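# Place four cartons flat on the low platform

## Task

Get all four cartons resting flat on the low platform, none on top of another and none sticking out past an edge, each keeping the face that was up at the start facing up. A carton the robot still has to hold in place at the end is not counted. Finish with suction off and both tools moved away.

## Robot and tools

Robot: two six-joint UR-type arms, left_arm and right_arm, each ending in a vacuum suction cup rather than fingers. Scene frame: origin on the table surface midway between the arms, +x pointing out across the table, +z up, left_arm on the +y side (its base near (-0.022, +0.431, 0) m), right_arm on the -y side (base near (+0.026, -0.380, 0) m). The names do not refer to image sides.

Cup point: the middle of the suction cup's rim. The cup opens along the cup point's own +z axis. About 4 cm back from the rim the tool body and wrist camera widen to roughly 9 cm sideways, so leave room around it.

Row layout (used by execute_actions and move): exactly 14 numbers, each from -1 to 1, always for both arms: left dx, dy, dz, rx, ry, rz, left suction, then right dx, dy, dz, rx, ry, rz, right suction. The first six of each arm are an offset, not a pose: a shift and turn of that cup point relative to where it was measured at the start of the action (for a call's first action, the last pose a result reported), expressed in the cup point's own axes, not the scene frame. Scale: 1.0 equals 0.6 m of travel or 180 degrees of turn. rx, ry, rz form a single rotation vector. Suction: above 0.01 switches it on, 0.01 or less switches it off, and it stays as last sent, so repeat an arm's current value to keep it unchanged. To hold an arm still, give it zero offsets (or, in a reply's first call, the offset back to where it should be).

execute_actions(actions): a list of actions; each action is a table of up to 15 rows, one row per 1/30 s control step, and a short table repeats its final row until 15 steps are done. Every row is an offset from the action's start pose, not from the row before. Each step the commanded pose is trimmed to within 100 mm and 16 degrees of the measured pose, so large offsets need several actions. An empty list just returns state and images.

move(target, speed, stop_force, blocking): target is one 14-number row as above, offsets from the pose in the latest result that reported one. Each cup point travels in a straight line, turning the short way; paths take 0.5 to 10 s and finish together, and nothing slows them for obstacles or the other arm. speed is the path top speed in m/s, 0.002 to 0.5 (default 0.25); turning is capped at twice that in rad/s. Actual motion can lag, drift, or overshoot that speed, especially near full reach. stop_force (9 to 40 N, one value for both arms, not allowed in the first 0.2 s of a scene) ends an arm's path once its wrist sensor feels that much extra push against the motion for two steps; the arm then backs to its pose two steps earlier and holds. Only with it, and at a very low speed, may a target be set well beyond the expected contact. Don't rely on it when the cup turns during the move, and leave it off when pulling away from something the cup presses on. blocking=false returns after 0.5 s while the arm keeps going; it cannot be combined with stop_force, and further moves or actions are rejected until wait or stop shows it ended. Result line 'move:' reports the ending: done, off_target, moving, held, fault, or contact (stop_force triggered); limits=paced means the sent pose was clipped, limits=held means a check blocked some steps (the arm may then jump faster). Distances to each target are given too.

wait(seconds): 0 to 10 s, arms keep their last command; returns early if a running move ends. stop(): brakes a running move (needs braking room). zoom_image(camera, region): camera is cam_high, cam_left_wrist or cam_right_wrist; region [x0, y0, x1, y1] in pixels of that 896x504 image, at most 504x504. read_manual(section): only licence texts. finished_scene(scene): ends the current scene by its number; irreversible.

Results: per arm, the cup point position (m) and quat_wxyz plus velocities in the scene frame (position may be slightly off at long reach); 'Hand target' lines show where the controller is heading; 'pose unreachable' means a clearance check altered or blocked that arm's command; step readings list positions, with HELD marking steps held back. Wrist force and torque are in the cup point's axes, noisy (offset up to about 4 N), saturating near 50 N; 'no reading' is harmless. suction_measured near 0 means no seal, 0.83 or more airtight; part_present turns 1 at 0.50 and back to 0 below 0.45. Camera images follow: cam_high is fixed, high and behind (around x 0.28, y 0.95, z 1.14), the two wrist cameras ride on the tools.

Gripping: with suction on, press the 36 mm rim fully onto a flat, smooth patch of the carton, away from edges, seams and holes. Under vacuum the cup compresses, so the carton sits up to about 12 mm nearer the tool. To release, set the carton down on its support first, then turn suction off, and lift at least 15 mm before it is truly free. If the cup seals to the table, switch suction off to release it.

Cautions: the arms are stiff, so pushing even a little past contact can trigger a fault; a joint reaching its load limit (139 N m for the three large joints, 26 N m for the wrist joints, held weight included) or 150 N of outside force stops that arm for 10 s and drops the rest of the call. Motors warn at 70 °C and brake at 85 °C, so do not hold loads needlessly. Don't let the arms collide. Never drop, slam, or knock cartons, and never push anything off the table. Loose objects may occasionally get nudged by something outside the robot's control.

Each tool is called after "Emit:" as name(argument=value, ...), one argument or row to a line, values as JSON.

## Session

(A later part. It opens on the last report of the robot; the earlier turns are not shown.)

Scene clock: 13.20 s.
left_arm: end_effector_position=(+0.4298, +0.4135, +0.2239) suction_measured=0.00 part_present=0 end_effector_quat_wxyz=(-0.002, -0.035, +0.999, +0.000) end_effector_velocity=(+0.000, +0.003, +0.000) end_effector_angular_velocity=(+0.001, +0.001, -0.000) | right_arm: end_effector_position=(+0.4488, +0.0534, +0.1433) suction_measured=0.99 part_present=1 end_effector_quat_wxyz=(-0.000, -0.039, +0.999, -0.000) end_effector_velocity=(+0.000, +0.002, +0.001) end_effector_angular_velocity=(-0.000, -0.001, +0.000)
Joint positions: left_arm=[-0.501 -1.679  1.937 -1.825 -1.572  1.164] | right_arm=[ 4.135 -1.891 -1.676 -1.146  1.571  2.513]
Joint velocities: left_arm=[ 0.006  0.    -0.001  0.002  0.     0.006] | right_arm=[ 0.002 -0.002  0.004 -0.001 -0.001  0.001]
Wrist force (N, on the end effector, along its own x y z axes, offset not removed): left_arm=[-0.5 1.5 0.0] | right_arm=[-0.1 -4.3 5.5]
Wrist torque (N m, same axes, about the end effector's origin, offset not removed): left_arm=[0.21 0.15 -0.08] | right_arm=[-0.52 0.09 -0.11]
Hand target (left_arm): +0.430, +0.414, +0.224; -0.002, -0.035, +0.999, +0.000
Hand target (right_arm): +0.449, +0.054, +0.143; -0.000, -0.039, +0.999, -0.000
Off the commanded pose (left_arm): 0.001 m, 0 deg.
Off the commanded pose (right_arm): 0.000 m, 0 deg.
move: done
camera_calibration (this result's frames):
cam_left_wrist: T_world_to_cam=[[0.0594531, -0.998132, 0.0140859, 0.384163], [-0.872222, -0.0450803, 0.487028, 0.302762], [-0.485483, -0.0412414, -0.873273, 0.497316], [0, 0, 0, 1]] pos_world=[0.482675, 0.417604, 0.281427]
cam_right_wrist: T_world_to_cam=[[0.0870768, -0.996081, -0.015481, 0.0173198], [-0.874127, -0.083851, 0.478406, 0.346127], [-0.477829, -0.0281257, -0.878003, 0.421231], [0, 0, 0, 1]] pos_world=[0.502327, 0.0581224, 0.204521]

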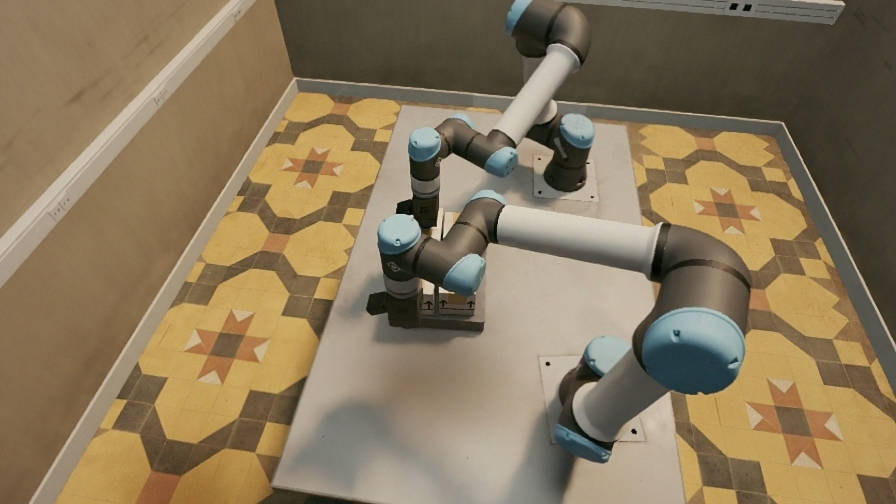

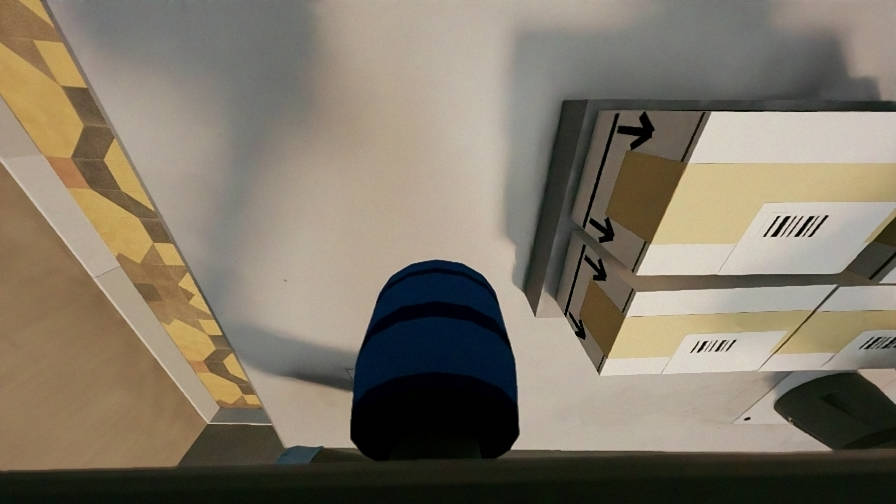

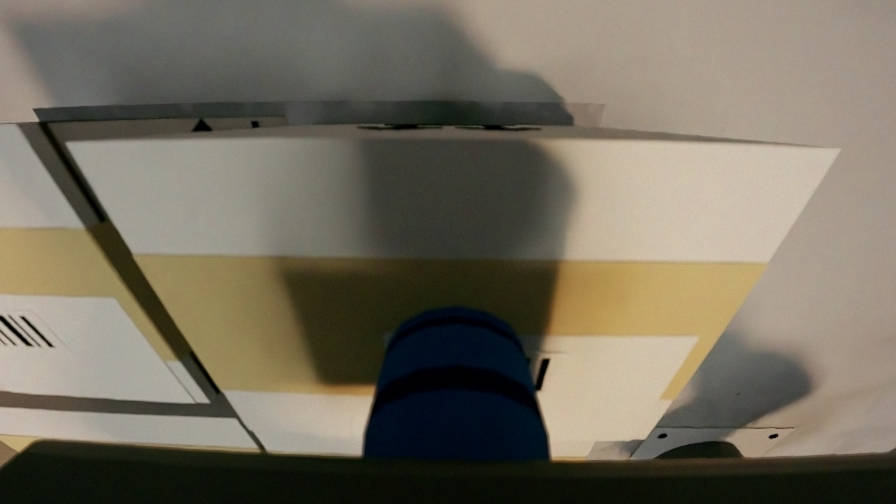

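Well centred. Lower.

Emit:
move(
  target=[0,0,0,0,0,0,0,-0.003,0.002,0.007,0,0,0,1],
  speed=0.02,
)

Emit:
move(
  target=[0,0,0,0,0,0,0,0,0,0.014,0,0,0,1],
  speed=0.004,
  stop_force=10,
)

Emit:
execute_actions(
  actions=[
    [[0,0,0,0,0,0,0,0,0,0,0,0,0,0]],
  ],
)

Emit:
move(
  target=[0,0,0,0,0,0,0,0,0,-0.05,0,0,0,0],
  speed=0.1,
)

Emit:
move(
  target=[0,0,0,0,0,0,0,0.1,-0.3,-0.17,0,0,0,0],
  speed=0.3,
)

Scene clock: 14.03 s.
left_arm: end_effector_position=(+0.4299, +0.4135, +0.2240) suction_measured=0.00 part_present=0 end_effector_quat_wxyz=(-0.002, -0.035, +0.999, +0.000) end_effector_velocity=(-0.000, -0.000, -0.000) end_effector_angular_velocity=(-0.001, +0.000, -0.000) | right_arm: end_effector_position=(+0.4504, +0.0547, +0.1394) suction_measured=0.99 part_present=1 end_effector_quat_wxyz=(-0.000, -0.039, +0.999, -0.000) end_effector_velocity=(+0.002, +0.001, -0.001) end_effector_angular_velocity=(+0.002, -0.002, +0.001)
Joint positions: left_arm=[-0.501 -1.679  1.937 -1.825 -1.572  1.164] | right_arm=[ 4.134 -1.899 -1.676 -1.138  1.571  2.512]
Joint velocities: left_arm=[-0.    -0.001  0.001 -0.001 -0.001  0.   ] | right_arm=[-0.001 -0.003  0.002  0.004 -0.001 -0.002]
Wrist force (N, on the end effector, along its own x y z axes, offset not removed): left_arm=[-2.9 3.0 1.3] | right_arm=[0.1 -1.5 4.8]
Wrist torque (N m, same axes, about the end effector's origin, offset not removed): left_arm=[0.39 0.48 -0.15] | right_arm=[0.02 0.15 -0.09]
Hand target (left_arm): +0.430, +0.413, +0.224; -0.002, -0.035, +0.999, +0.000
Hand target (right_arm): +0.450, +0.055, +0.139; -0.000, -0.039, +0.999, -0.000
Off the commanded pose (left_arm): 0.000 m, 0 deg.
Off the commanded pose (right_arm): 0.000 m, 0 deg.
move: done
camera_calibration (this result's frames):
cam_left_wrist: T_world_to_cam=[[0.0594557, -0.99813, 0.014171, 0.384133], [-0.87226, -0.0450443, 0.486963, 0.302768], [-0.485414, -0.0413136, -0.873308, 0.497377], [0, 0, 0, 1]] pos_world=[0.482687, 0.417601, 0.281483]
cam_right_wrist: T_world_to_cam=[[0.0870837, -0.996081, -0.0154716, 0.0183836], [-0.874124, -0.0838523, 0.478409, 0.349539], [-0.477832, -0.0281375, -0.878001, 0.418545], [0, 0, 0, 1]] pos_world=[0.503934, 0.059398, 0.200545]

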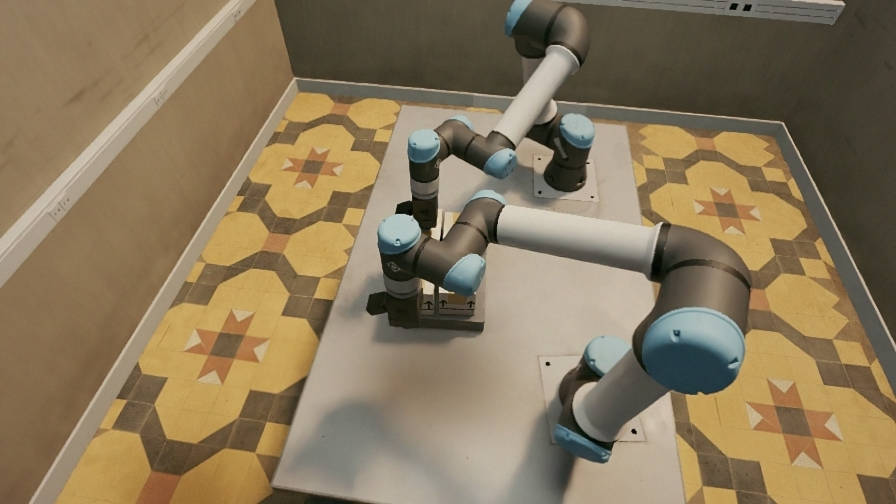

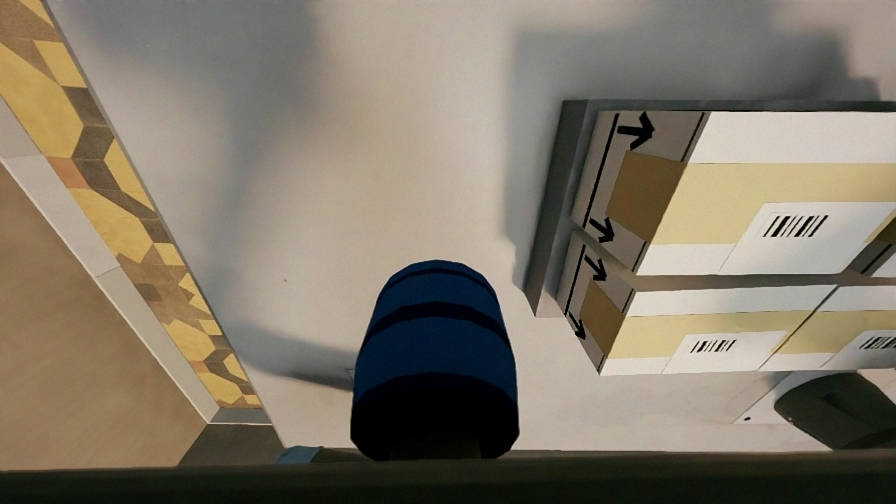

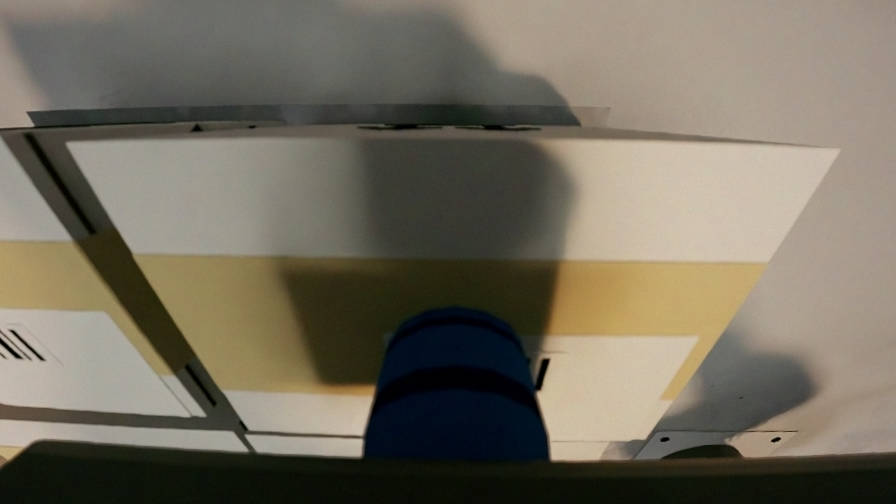

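Scene clock: 15.30 s.
left_arm: end_effector_position=(+0.4299, +0.4135, +0.2240) suction_measured=0.00 part_present=0 end_effector_quat_wxyz=(-0.002, -0.035, +0.999, +0.000) end_effector_velocity=(+0.000, -0.000, +0.000) end_effector_angular_velocity=(-0.001, -0.001, +0.001) | right_arm: end_effector_position=(+0.4504, +0.0547, +0.1358) suction_measured=0.99 part_present=1 end_effector_quat_wxyz=(-0.000, -0.039, +0.999, -0.000) end_effector_velocity=(-0.000, -0.000, +0.000) end_effector_angular_velocity=(-0.002, +0.001, -0.003)
Joint positions: left_arm=[-0.501 -1.679  1.937 -1.825 -1.572  1.164] | right_arm=[ 4.134 -1.903 -1.681 -1.129  1.571  2.512]
Joint velocities: left_arm=[ 0.    -0.    -0.    -0.001 -0.    -0.001] | right_arm=[ 0.     0.     0.002 -0.005 -0.     0.003]
Wrist force (N, on the end effector, along its own x y z axes, offset not removed): left_arm=[-2.0 1.5 0.4] | right_arm=[-0.1 -2.6 -23.1]
Wrist torque (N m, same axes, about the end effector's origin, offset not removed): left_arm=[0.25 0.37 -0.07] | right_arm=[-0.13 0.26 0.00]
Hand target (left_arm): +0.430, +0.413, +0.224; -0.002, -0.035, +0.999, +0.000
Hand target (right_arm): +0.450, +0.055, +0.136; -0.000, -0.039, +0.999, -0.000
Off the commanded pose (left_arm): 0.000 m, 0 deg.
Off the commanded pose (right_arm): 0.005 m, 0 deg.
move: contact (right_arm)
camera_calibration (this result's frames):
cam_left_wrist: T_world_to_cam=[[0.0594553, -0.998131, 0.0141621, 0.384135], [-0.87225, -0.0450474, 0.486982, 0.302759], [-0.485433, -0.0413065, -0.873297, 0.497364], [0, 0, 0, 1]] pos_world=[0.48268, 0.4176, 0.281469]
cam_right_wrist: T_world_to_cam=[[0.0870788, -0.99608, -0.0155299, 0.0183387], [-0.874144, -0.0838772, 0.478368, 0.351263], [-0.477796, -0.0280804, -0.878022, 0.415435], [0, 0, 0, 1]] pos_world=[0.503951, 0.0593954, 0.197012]

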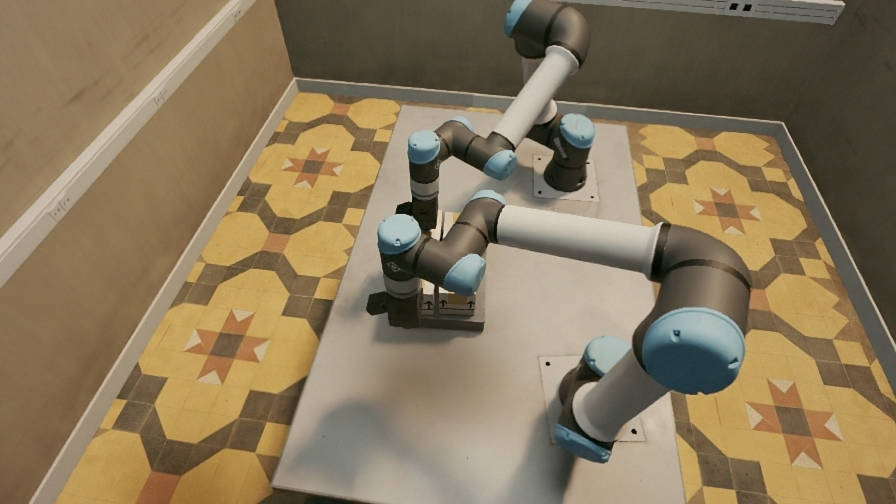

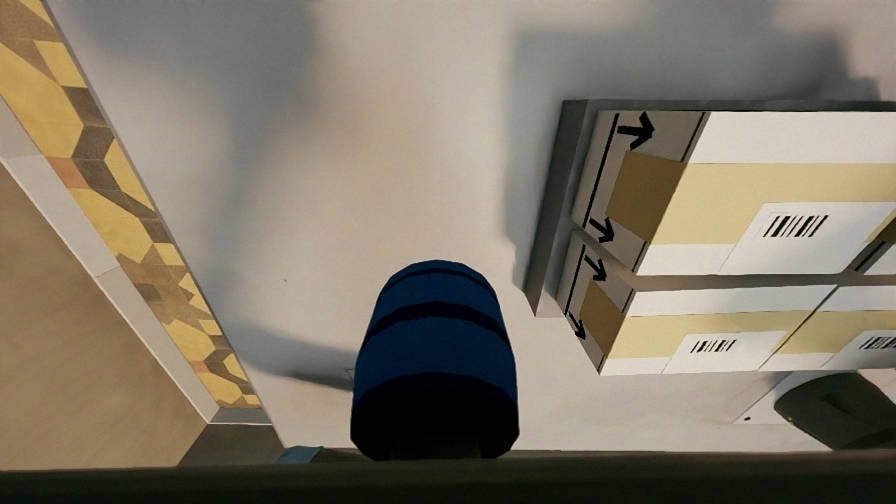

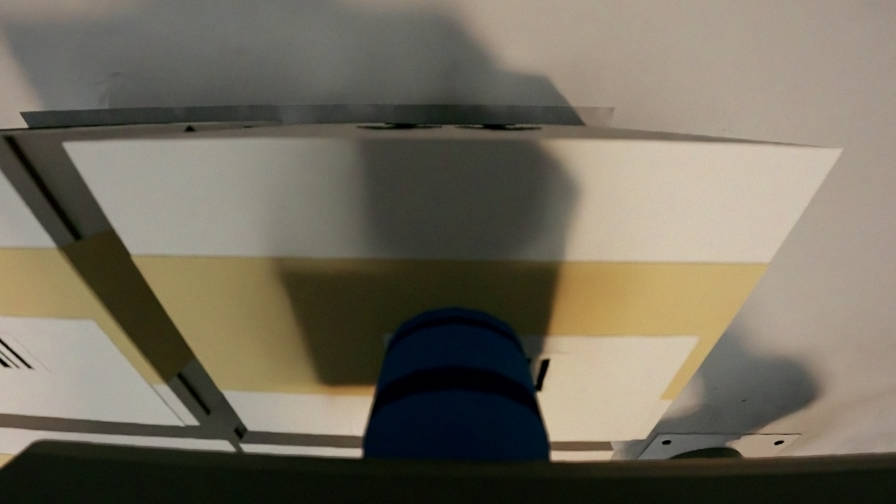

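Scene clock: 15.80 s.
left_arm: end_effector_position=(+0.4299, +0.4135, +0.2240) suction_measured=0.00 part_present=0 end_effector_quat_wxyz=(-0.002, -0.035, +0.999, +0.000) end_effector_velocity=(-0.000, -0.000, +0.000) end_effector_angular_velocity=(-0.001, -0.000, -0.000) | right_arm: end_effector_position=(+0.4504, +0.0548, +0.1359) suction_measured=0.00 part_present=0 end_effector_quat_wxyz=(-0.000, -0.039, +0.999, -0.000) end_effector_velocity=(-0.000, -0.000, -0.000) end_effector_angular_velocity=(-0.000, +0.000, -0.001)
Joint positions: left_arm=[-0.501 -1.679  1.937 -1.825 -1.572  1.164] | right_arm=[ 4.134 -1.903 -1.681 -1.129  1.571  2.512]
Joint velocities: left_arm=[-0.    -0.     0.    -0.001 -0.     0.   ] | right_arm=[-0.     0.001 -0.001  0.     0.     0.001]
Wrist force (N, on the end effector, along its own x y z axes, offset not removed): left_arm=[-1.0 1.2 1.7] | right_arm=[3.6 -6.5 -36.0]
Wrist torque (N m, same axes, about the end effector's origin, offset not removed): left_arm=[0.14 0.21 -0.01] | right_arm=[-0.17 -0.02 -0.07]
Hand target (left_arm): +0.430, +0.413, +0.224; -0.002, -0.035, +0.999, +0.000
Hand target (right_arm): +0.450, +0.055, +0.136; -0.000, -0.039, +0.999, -0.000
Off the commanded pose (left_arm): 0.000 m, 0 deg.
Off the commanded pose (right_arm): 0.000 m, 0 deg.
Step readings (end_effector_position):
0: left_arm (+0.4299, +0.4135, +0.2240) | right_arm (+0.4504, +0.0547, +0.1358)
1: left_arm (+0.4299, +0.4135, +0.2240) | right_arm (+0.4504, +0.0547, +0.1358)
2: left_arm (+0.4299, +0.4135, +0.2240) | right_arm (+0.4504, +0.0547, +0.1359)
4: left_arm (+0.4299, +0.4135, +0.2240) | right_arm (+0.4504, +0.0547, +0.1359)
8: left_arm (+0.4299, +0.4135, +0.2240) | right_arm (+0.4504, +0.0547, +0.1359)
15: end_effector_position above
camera_calibration (this result's frames):
cam_left_wrist: T_world_to_cam=[[0.059455, -0.998131, 0.0141619, 0.384135], [-0.87225, -0.0450472, 0.486982, 0.302759], [-0.485433, -0.0413062, -0.873297, 0.497364], [0, 0, 0, 1]] pos_world=[0.48268, 0.4176, 0.281469]
cam_right_wrist: T_world_to_cam=[[0.08708, -0.996078, -0.0156525, 0.0184037], [-0.874183, -0.0839394, 0.478286, 0.351285], [-0.477724, -0.027966, -0.878065, 0.415496], [0, 0, 0, 1]] pos_world=[0.503977, 0.0594379, 0.197106]

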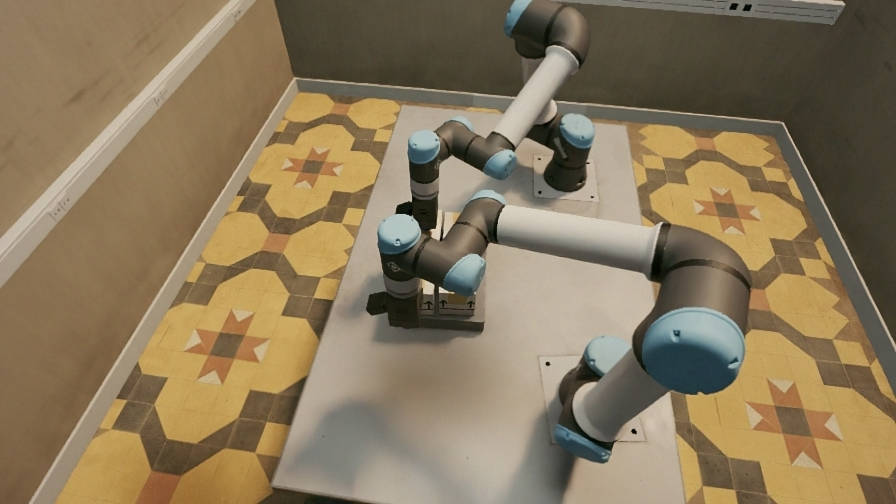

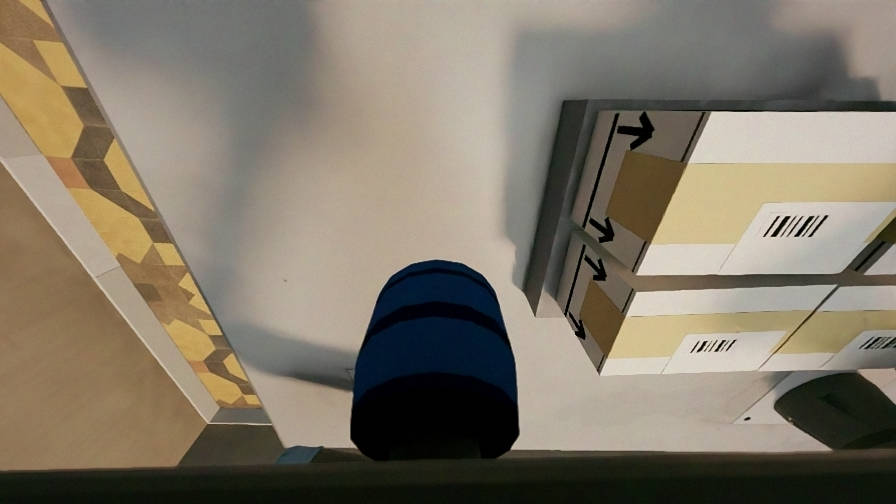

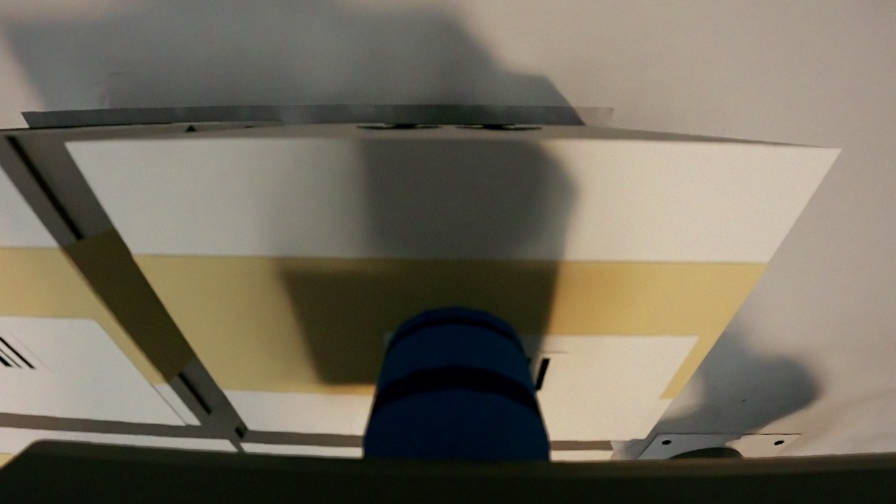

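Scene clock: 16.70 s.
left_arm: end_effector_position=(+0.4299, +0.4135, +0.2240) suction_measured=0.00 part_present=0 end_effector_quat_wxyz=(-0.002, -0.035, +0.999, +0.000) end_effector_velocity=(-0.001, +0.000, -0.001) end_effector_angular_velocity=(+0.001, +0.002, +0.000) | right_arm: end_effector_position=(+0.4504, +0.0547, +0.1656) suction_measured=0.00 part_present=0 end_effector_quat_wxyz=(-0.000, -0.039, +0.999, -0.000) end_effector_velocity=(-0.000, -0.001, +0.001) end_effector_angular_velocity=(-0.002, +0.001, +0.000)
Joint positions: left_arm=[-0.501 -1.679  1.937 -1.825 -1.572  1.164] | right_arm=[ 4.134 -1.875 -1.636 -1.202  1.571  2.512]
Joint velocities: left_arm=[-0.     0.     0.002 -0.     0.    -0.   ] | right_arm=[-0.     0.001  0.002 -0.006 -0.    -0.   ]
Wrist force (N, on the end effector, along its own x y z axes, offset not removed): left_arm=[-1.7 0.9 1.0] | right_arm=[-0.4 -1.4 0.5]
Wrist torque (N m, same axes, about the end effector's origin, offset not removed): left_arm=[0.17 0.31 -0.08] | right_arm=[-0.10 0.28 -0.13]
Hand target (left_arm): +0.430, +0.413, +0.224; -0.002, -0.035, +0.999, +0.000
Hand target (right_arm): +0.450, +0.055, +0.166; -0.000, -0.039, +0.999, -0.000
Off the commanded pose (left_arm): 0.000 m, 0 deg.
Off the commanded pose (right_arm): 0.000 m, 0 deg.
move: done
camera_calibration (this result's frames):
cam_left_wrist: T_world_to_cam=[[0.0594549, -0.998131, 0.0141618, 0.384135], [-0.87225, -0.0450472, 0.486982, 0.302759], [-0.485434, -0.0413061, -0.873297, 0.497364], [0, 0, 0, 1]] pos_world=[0.48268, 0.4176, 0.281469]
cam_right_wrist: T_world_to_cam=[[0.0870803, -0.996078, -0.0156561, 0.0188387], [-0.874201, -0.0839425, 0.478253, 0.337066], [-0.477691, -0.0279598, -0.878083, 0.441585], [0, 0, 0, 1]] pos_world=[0.503964, 0.0594056, 0.22684]

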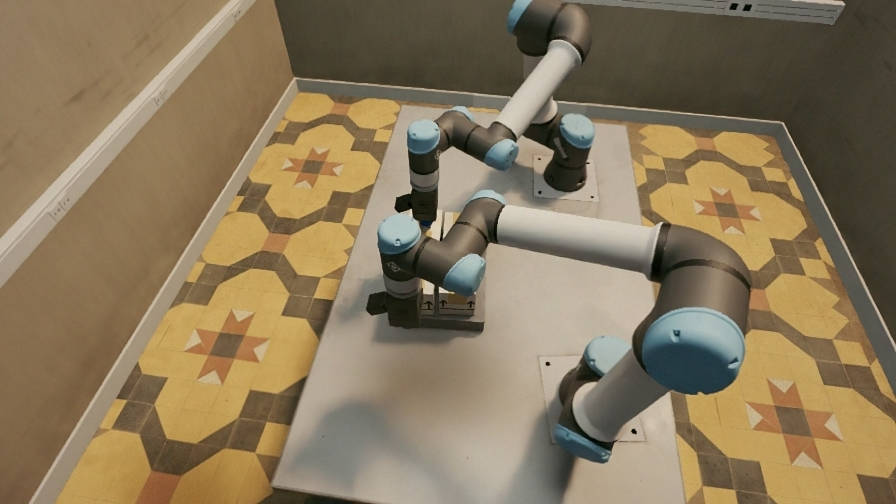

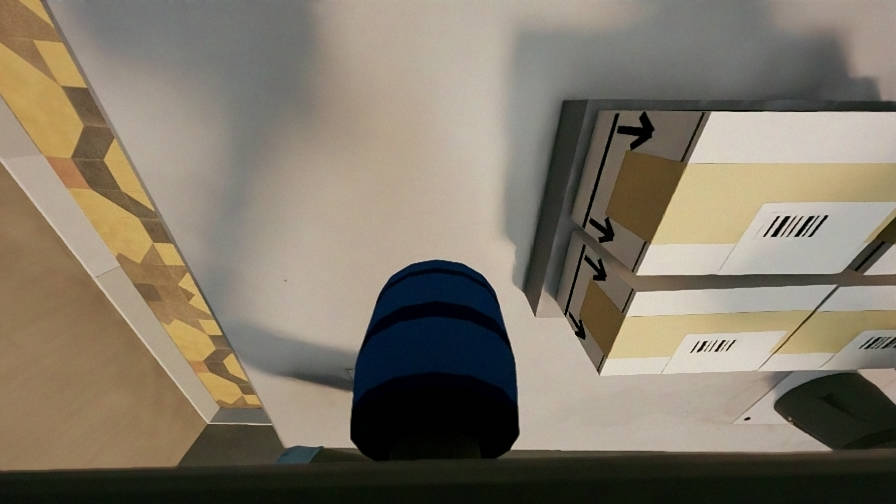

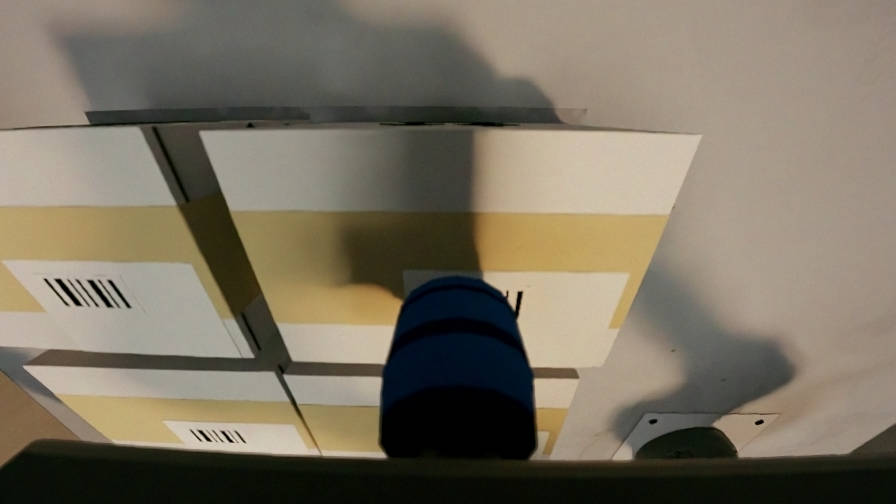

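Scene clock: 18.13 s.
left_arm: end_effector_position=(+0.4299, +0.4135, +0.2240) suction_measured=0.00 part_present=0 end_effector_quat_wxyz=(-0.002, -0.035, +0.999, +0.000) end_effector_velocity=(+0.000, -0.000, -0.000) end_effector_angular_velocity=(-0.000, +0.000, -0.000) | right_arm: end_effector_position=(+0.4045, -0.1292, +0.2673) suction_measured=0.00 part_present=0 end_effector_quat_wxyz=(-0.000, -0.039, +0.999, -0.000) end_effector_velocity=(-0.001, -0.002, +0.001) end_effector_angular_velocity=(-0.001, +0.002, -0.001)
Joint positions: left_arm=[-0.501 -1.679  1.937 -1.825 -1.572  1.164] | right_arm=[ 3.999 -1.444 -1.842 -1.428  1.571  2.377]
Joint velocities: left_arm=[-0.  0. -0.  0. -0.  0.] | right_arm=[-0.001  0.004 -0.001 -0.004  0.001  0.   ]
Wrist force (N, on the end effector, along its own x y z axes, offset not removed): left_arm=[-0.9 1.7 1.8] | right_arm=[-1.1 -1.5 1.2]
Wrist torque (N m, same axes, about the end effector's origin, offset not removed): left_arm=[0.34 0.22 -0.12] | right_arm=[-0.20 0.12 -0.16]
Hand target (left_arm): +0.430, +0.413, +0.224; -0.002, -0.035, +0.999, +0.000
Hand target (right_arm): +0.404, -0.129, +0.267; -0.000, -0.039, +0.999, -0.000
Off the commanded pose (left_arm): 0.000 m, 0 deg.
Off the commanded pose (right_arm): 0.001 m, 0 deg.
move: done
camera_calibration (this result's frames):
cam_left_wrist: T_world_to_cam=[[0.059455, -0.998131, 0.0141618, 0.384135], [-0.87225, -0.0450472, 0.486982, 0.302759], [-0.485434, -0.0413061, -0.873297, 0.497364], [0, 0, 0, 1]] pos_world=[0.48268, 0.4176, 0.281469]
cam_right_wrist: T_world_to_cam=[[0.0870725, -0.996079, -0.0156476, -0.158769], [-0.874164, -0.0839294, 0.478323, 0.232829], [-0.477761, -0.0279702, -0.878045, 0.503775], [0, 0, 0, 1]] pos_world=[0.458039, -0.124515, 0.328485]

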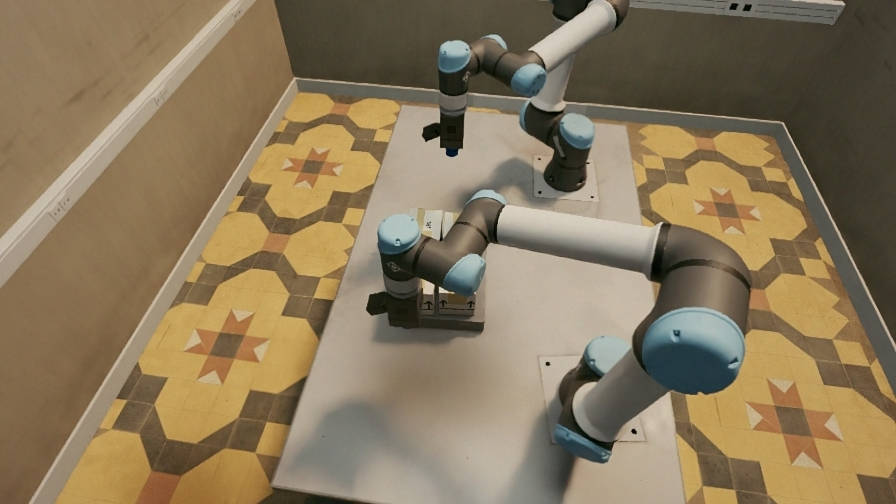

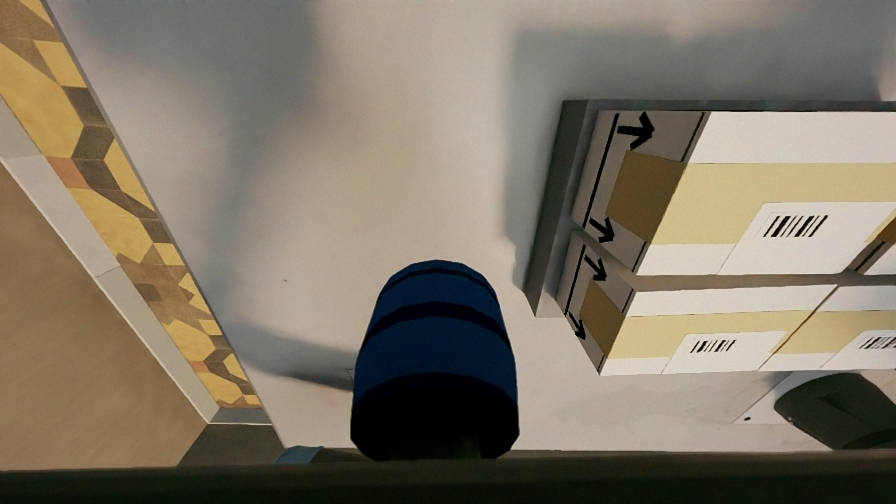

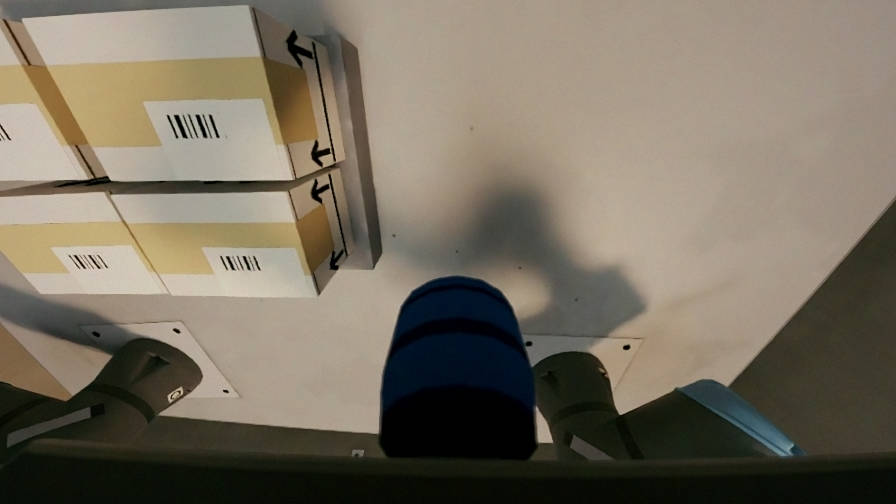

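Emit:
finished_scene(
  scene=2,
)

The scene is finished: the task was done.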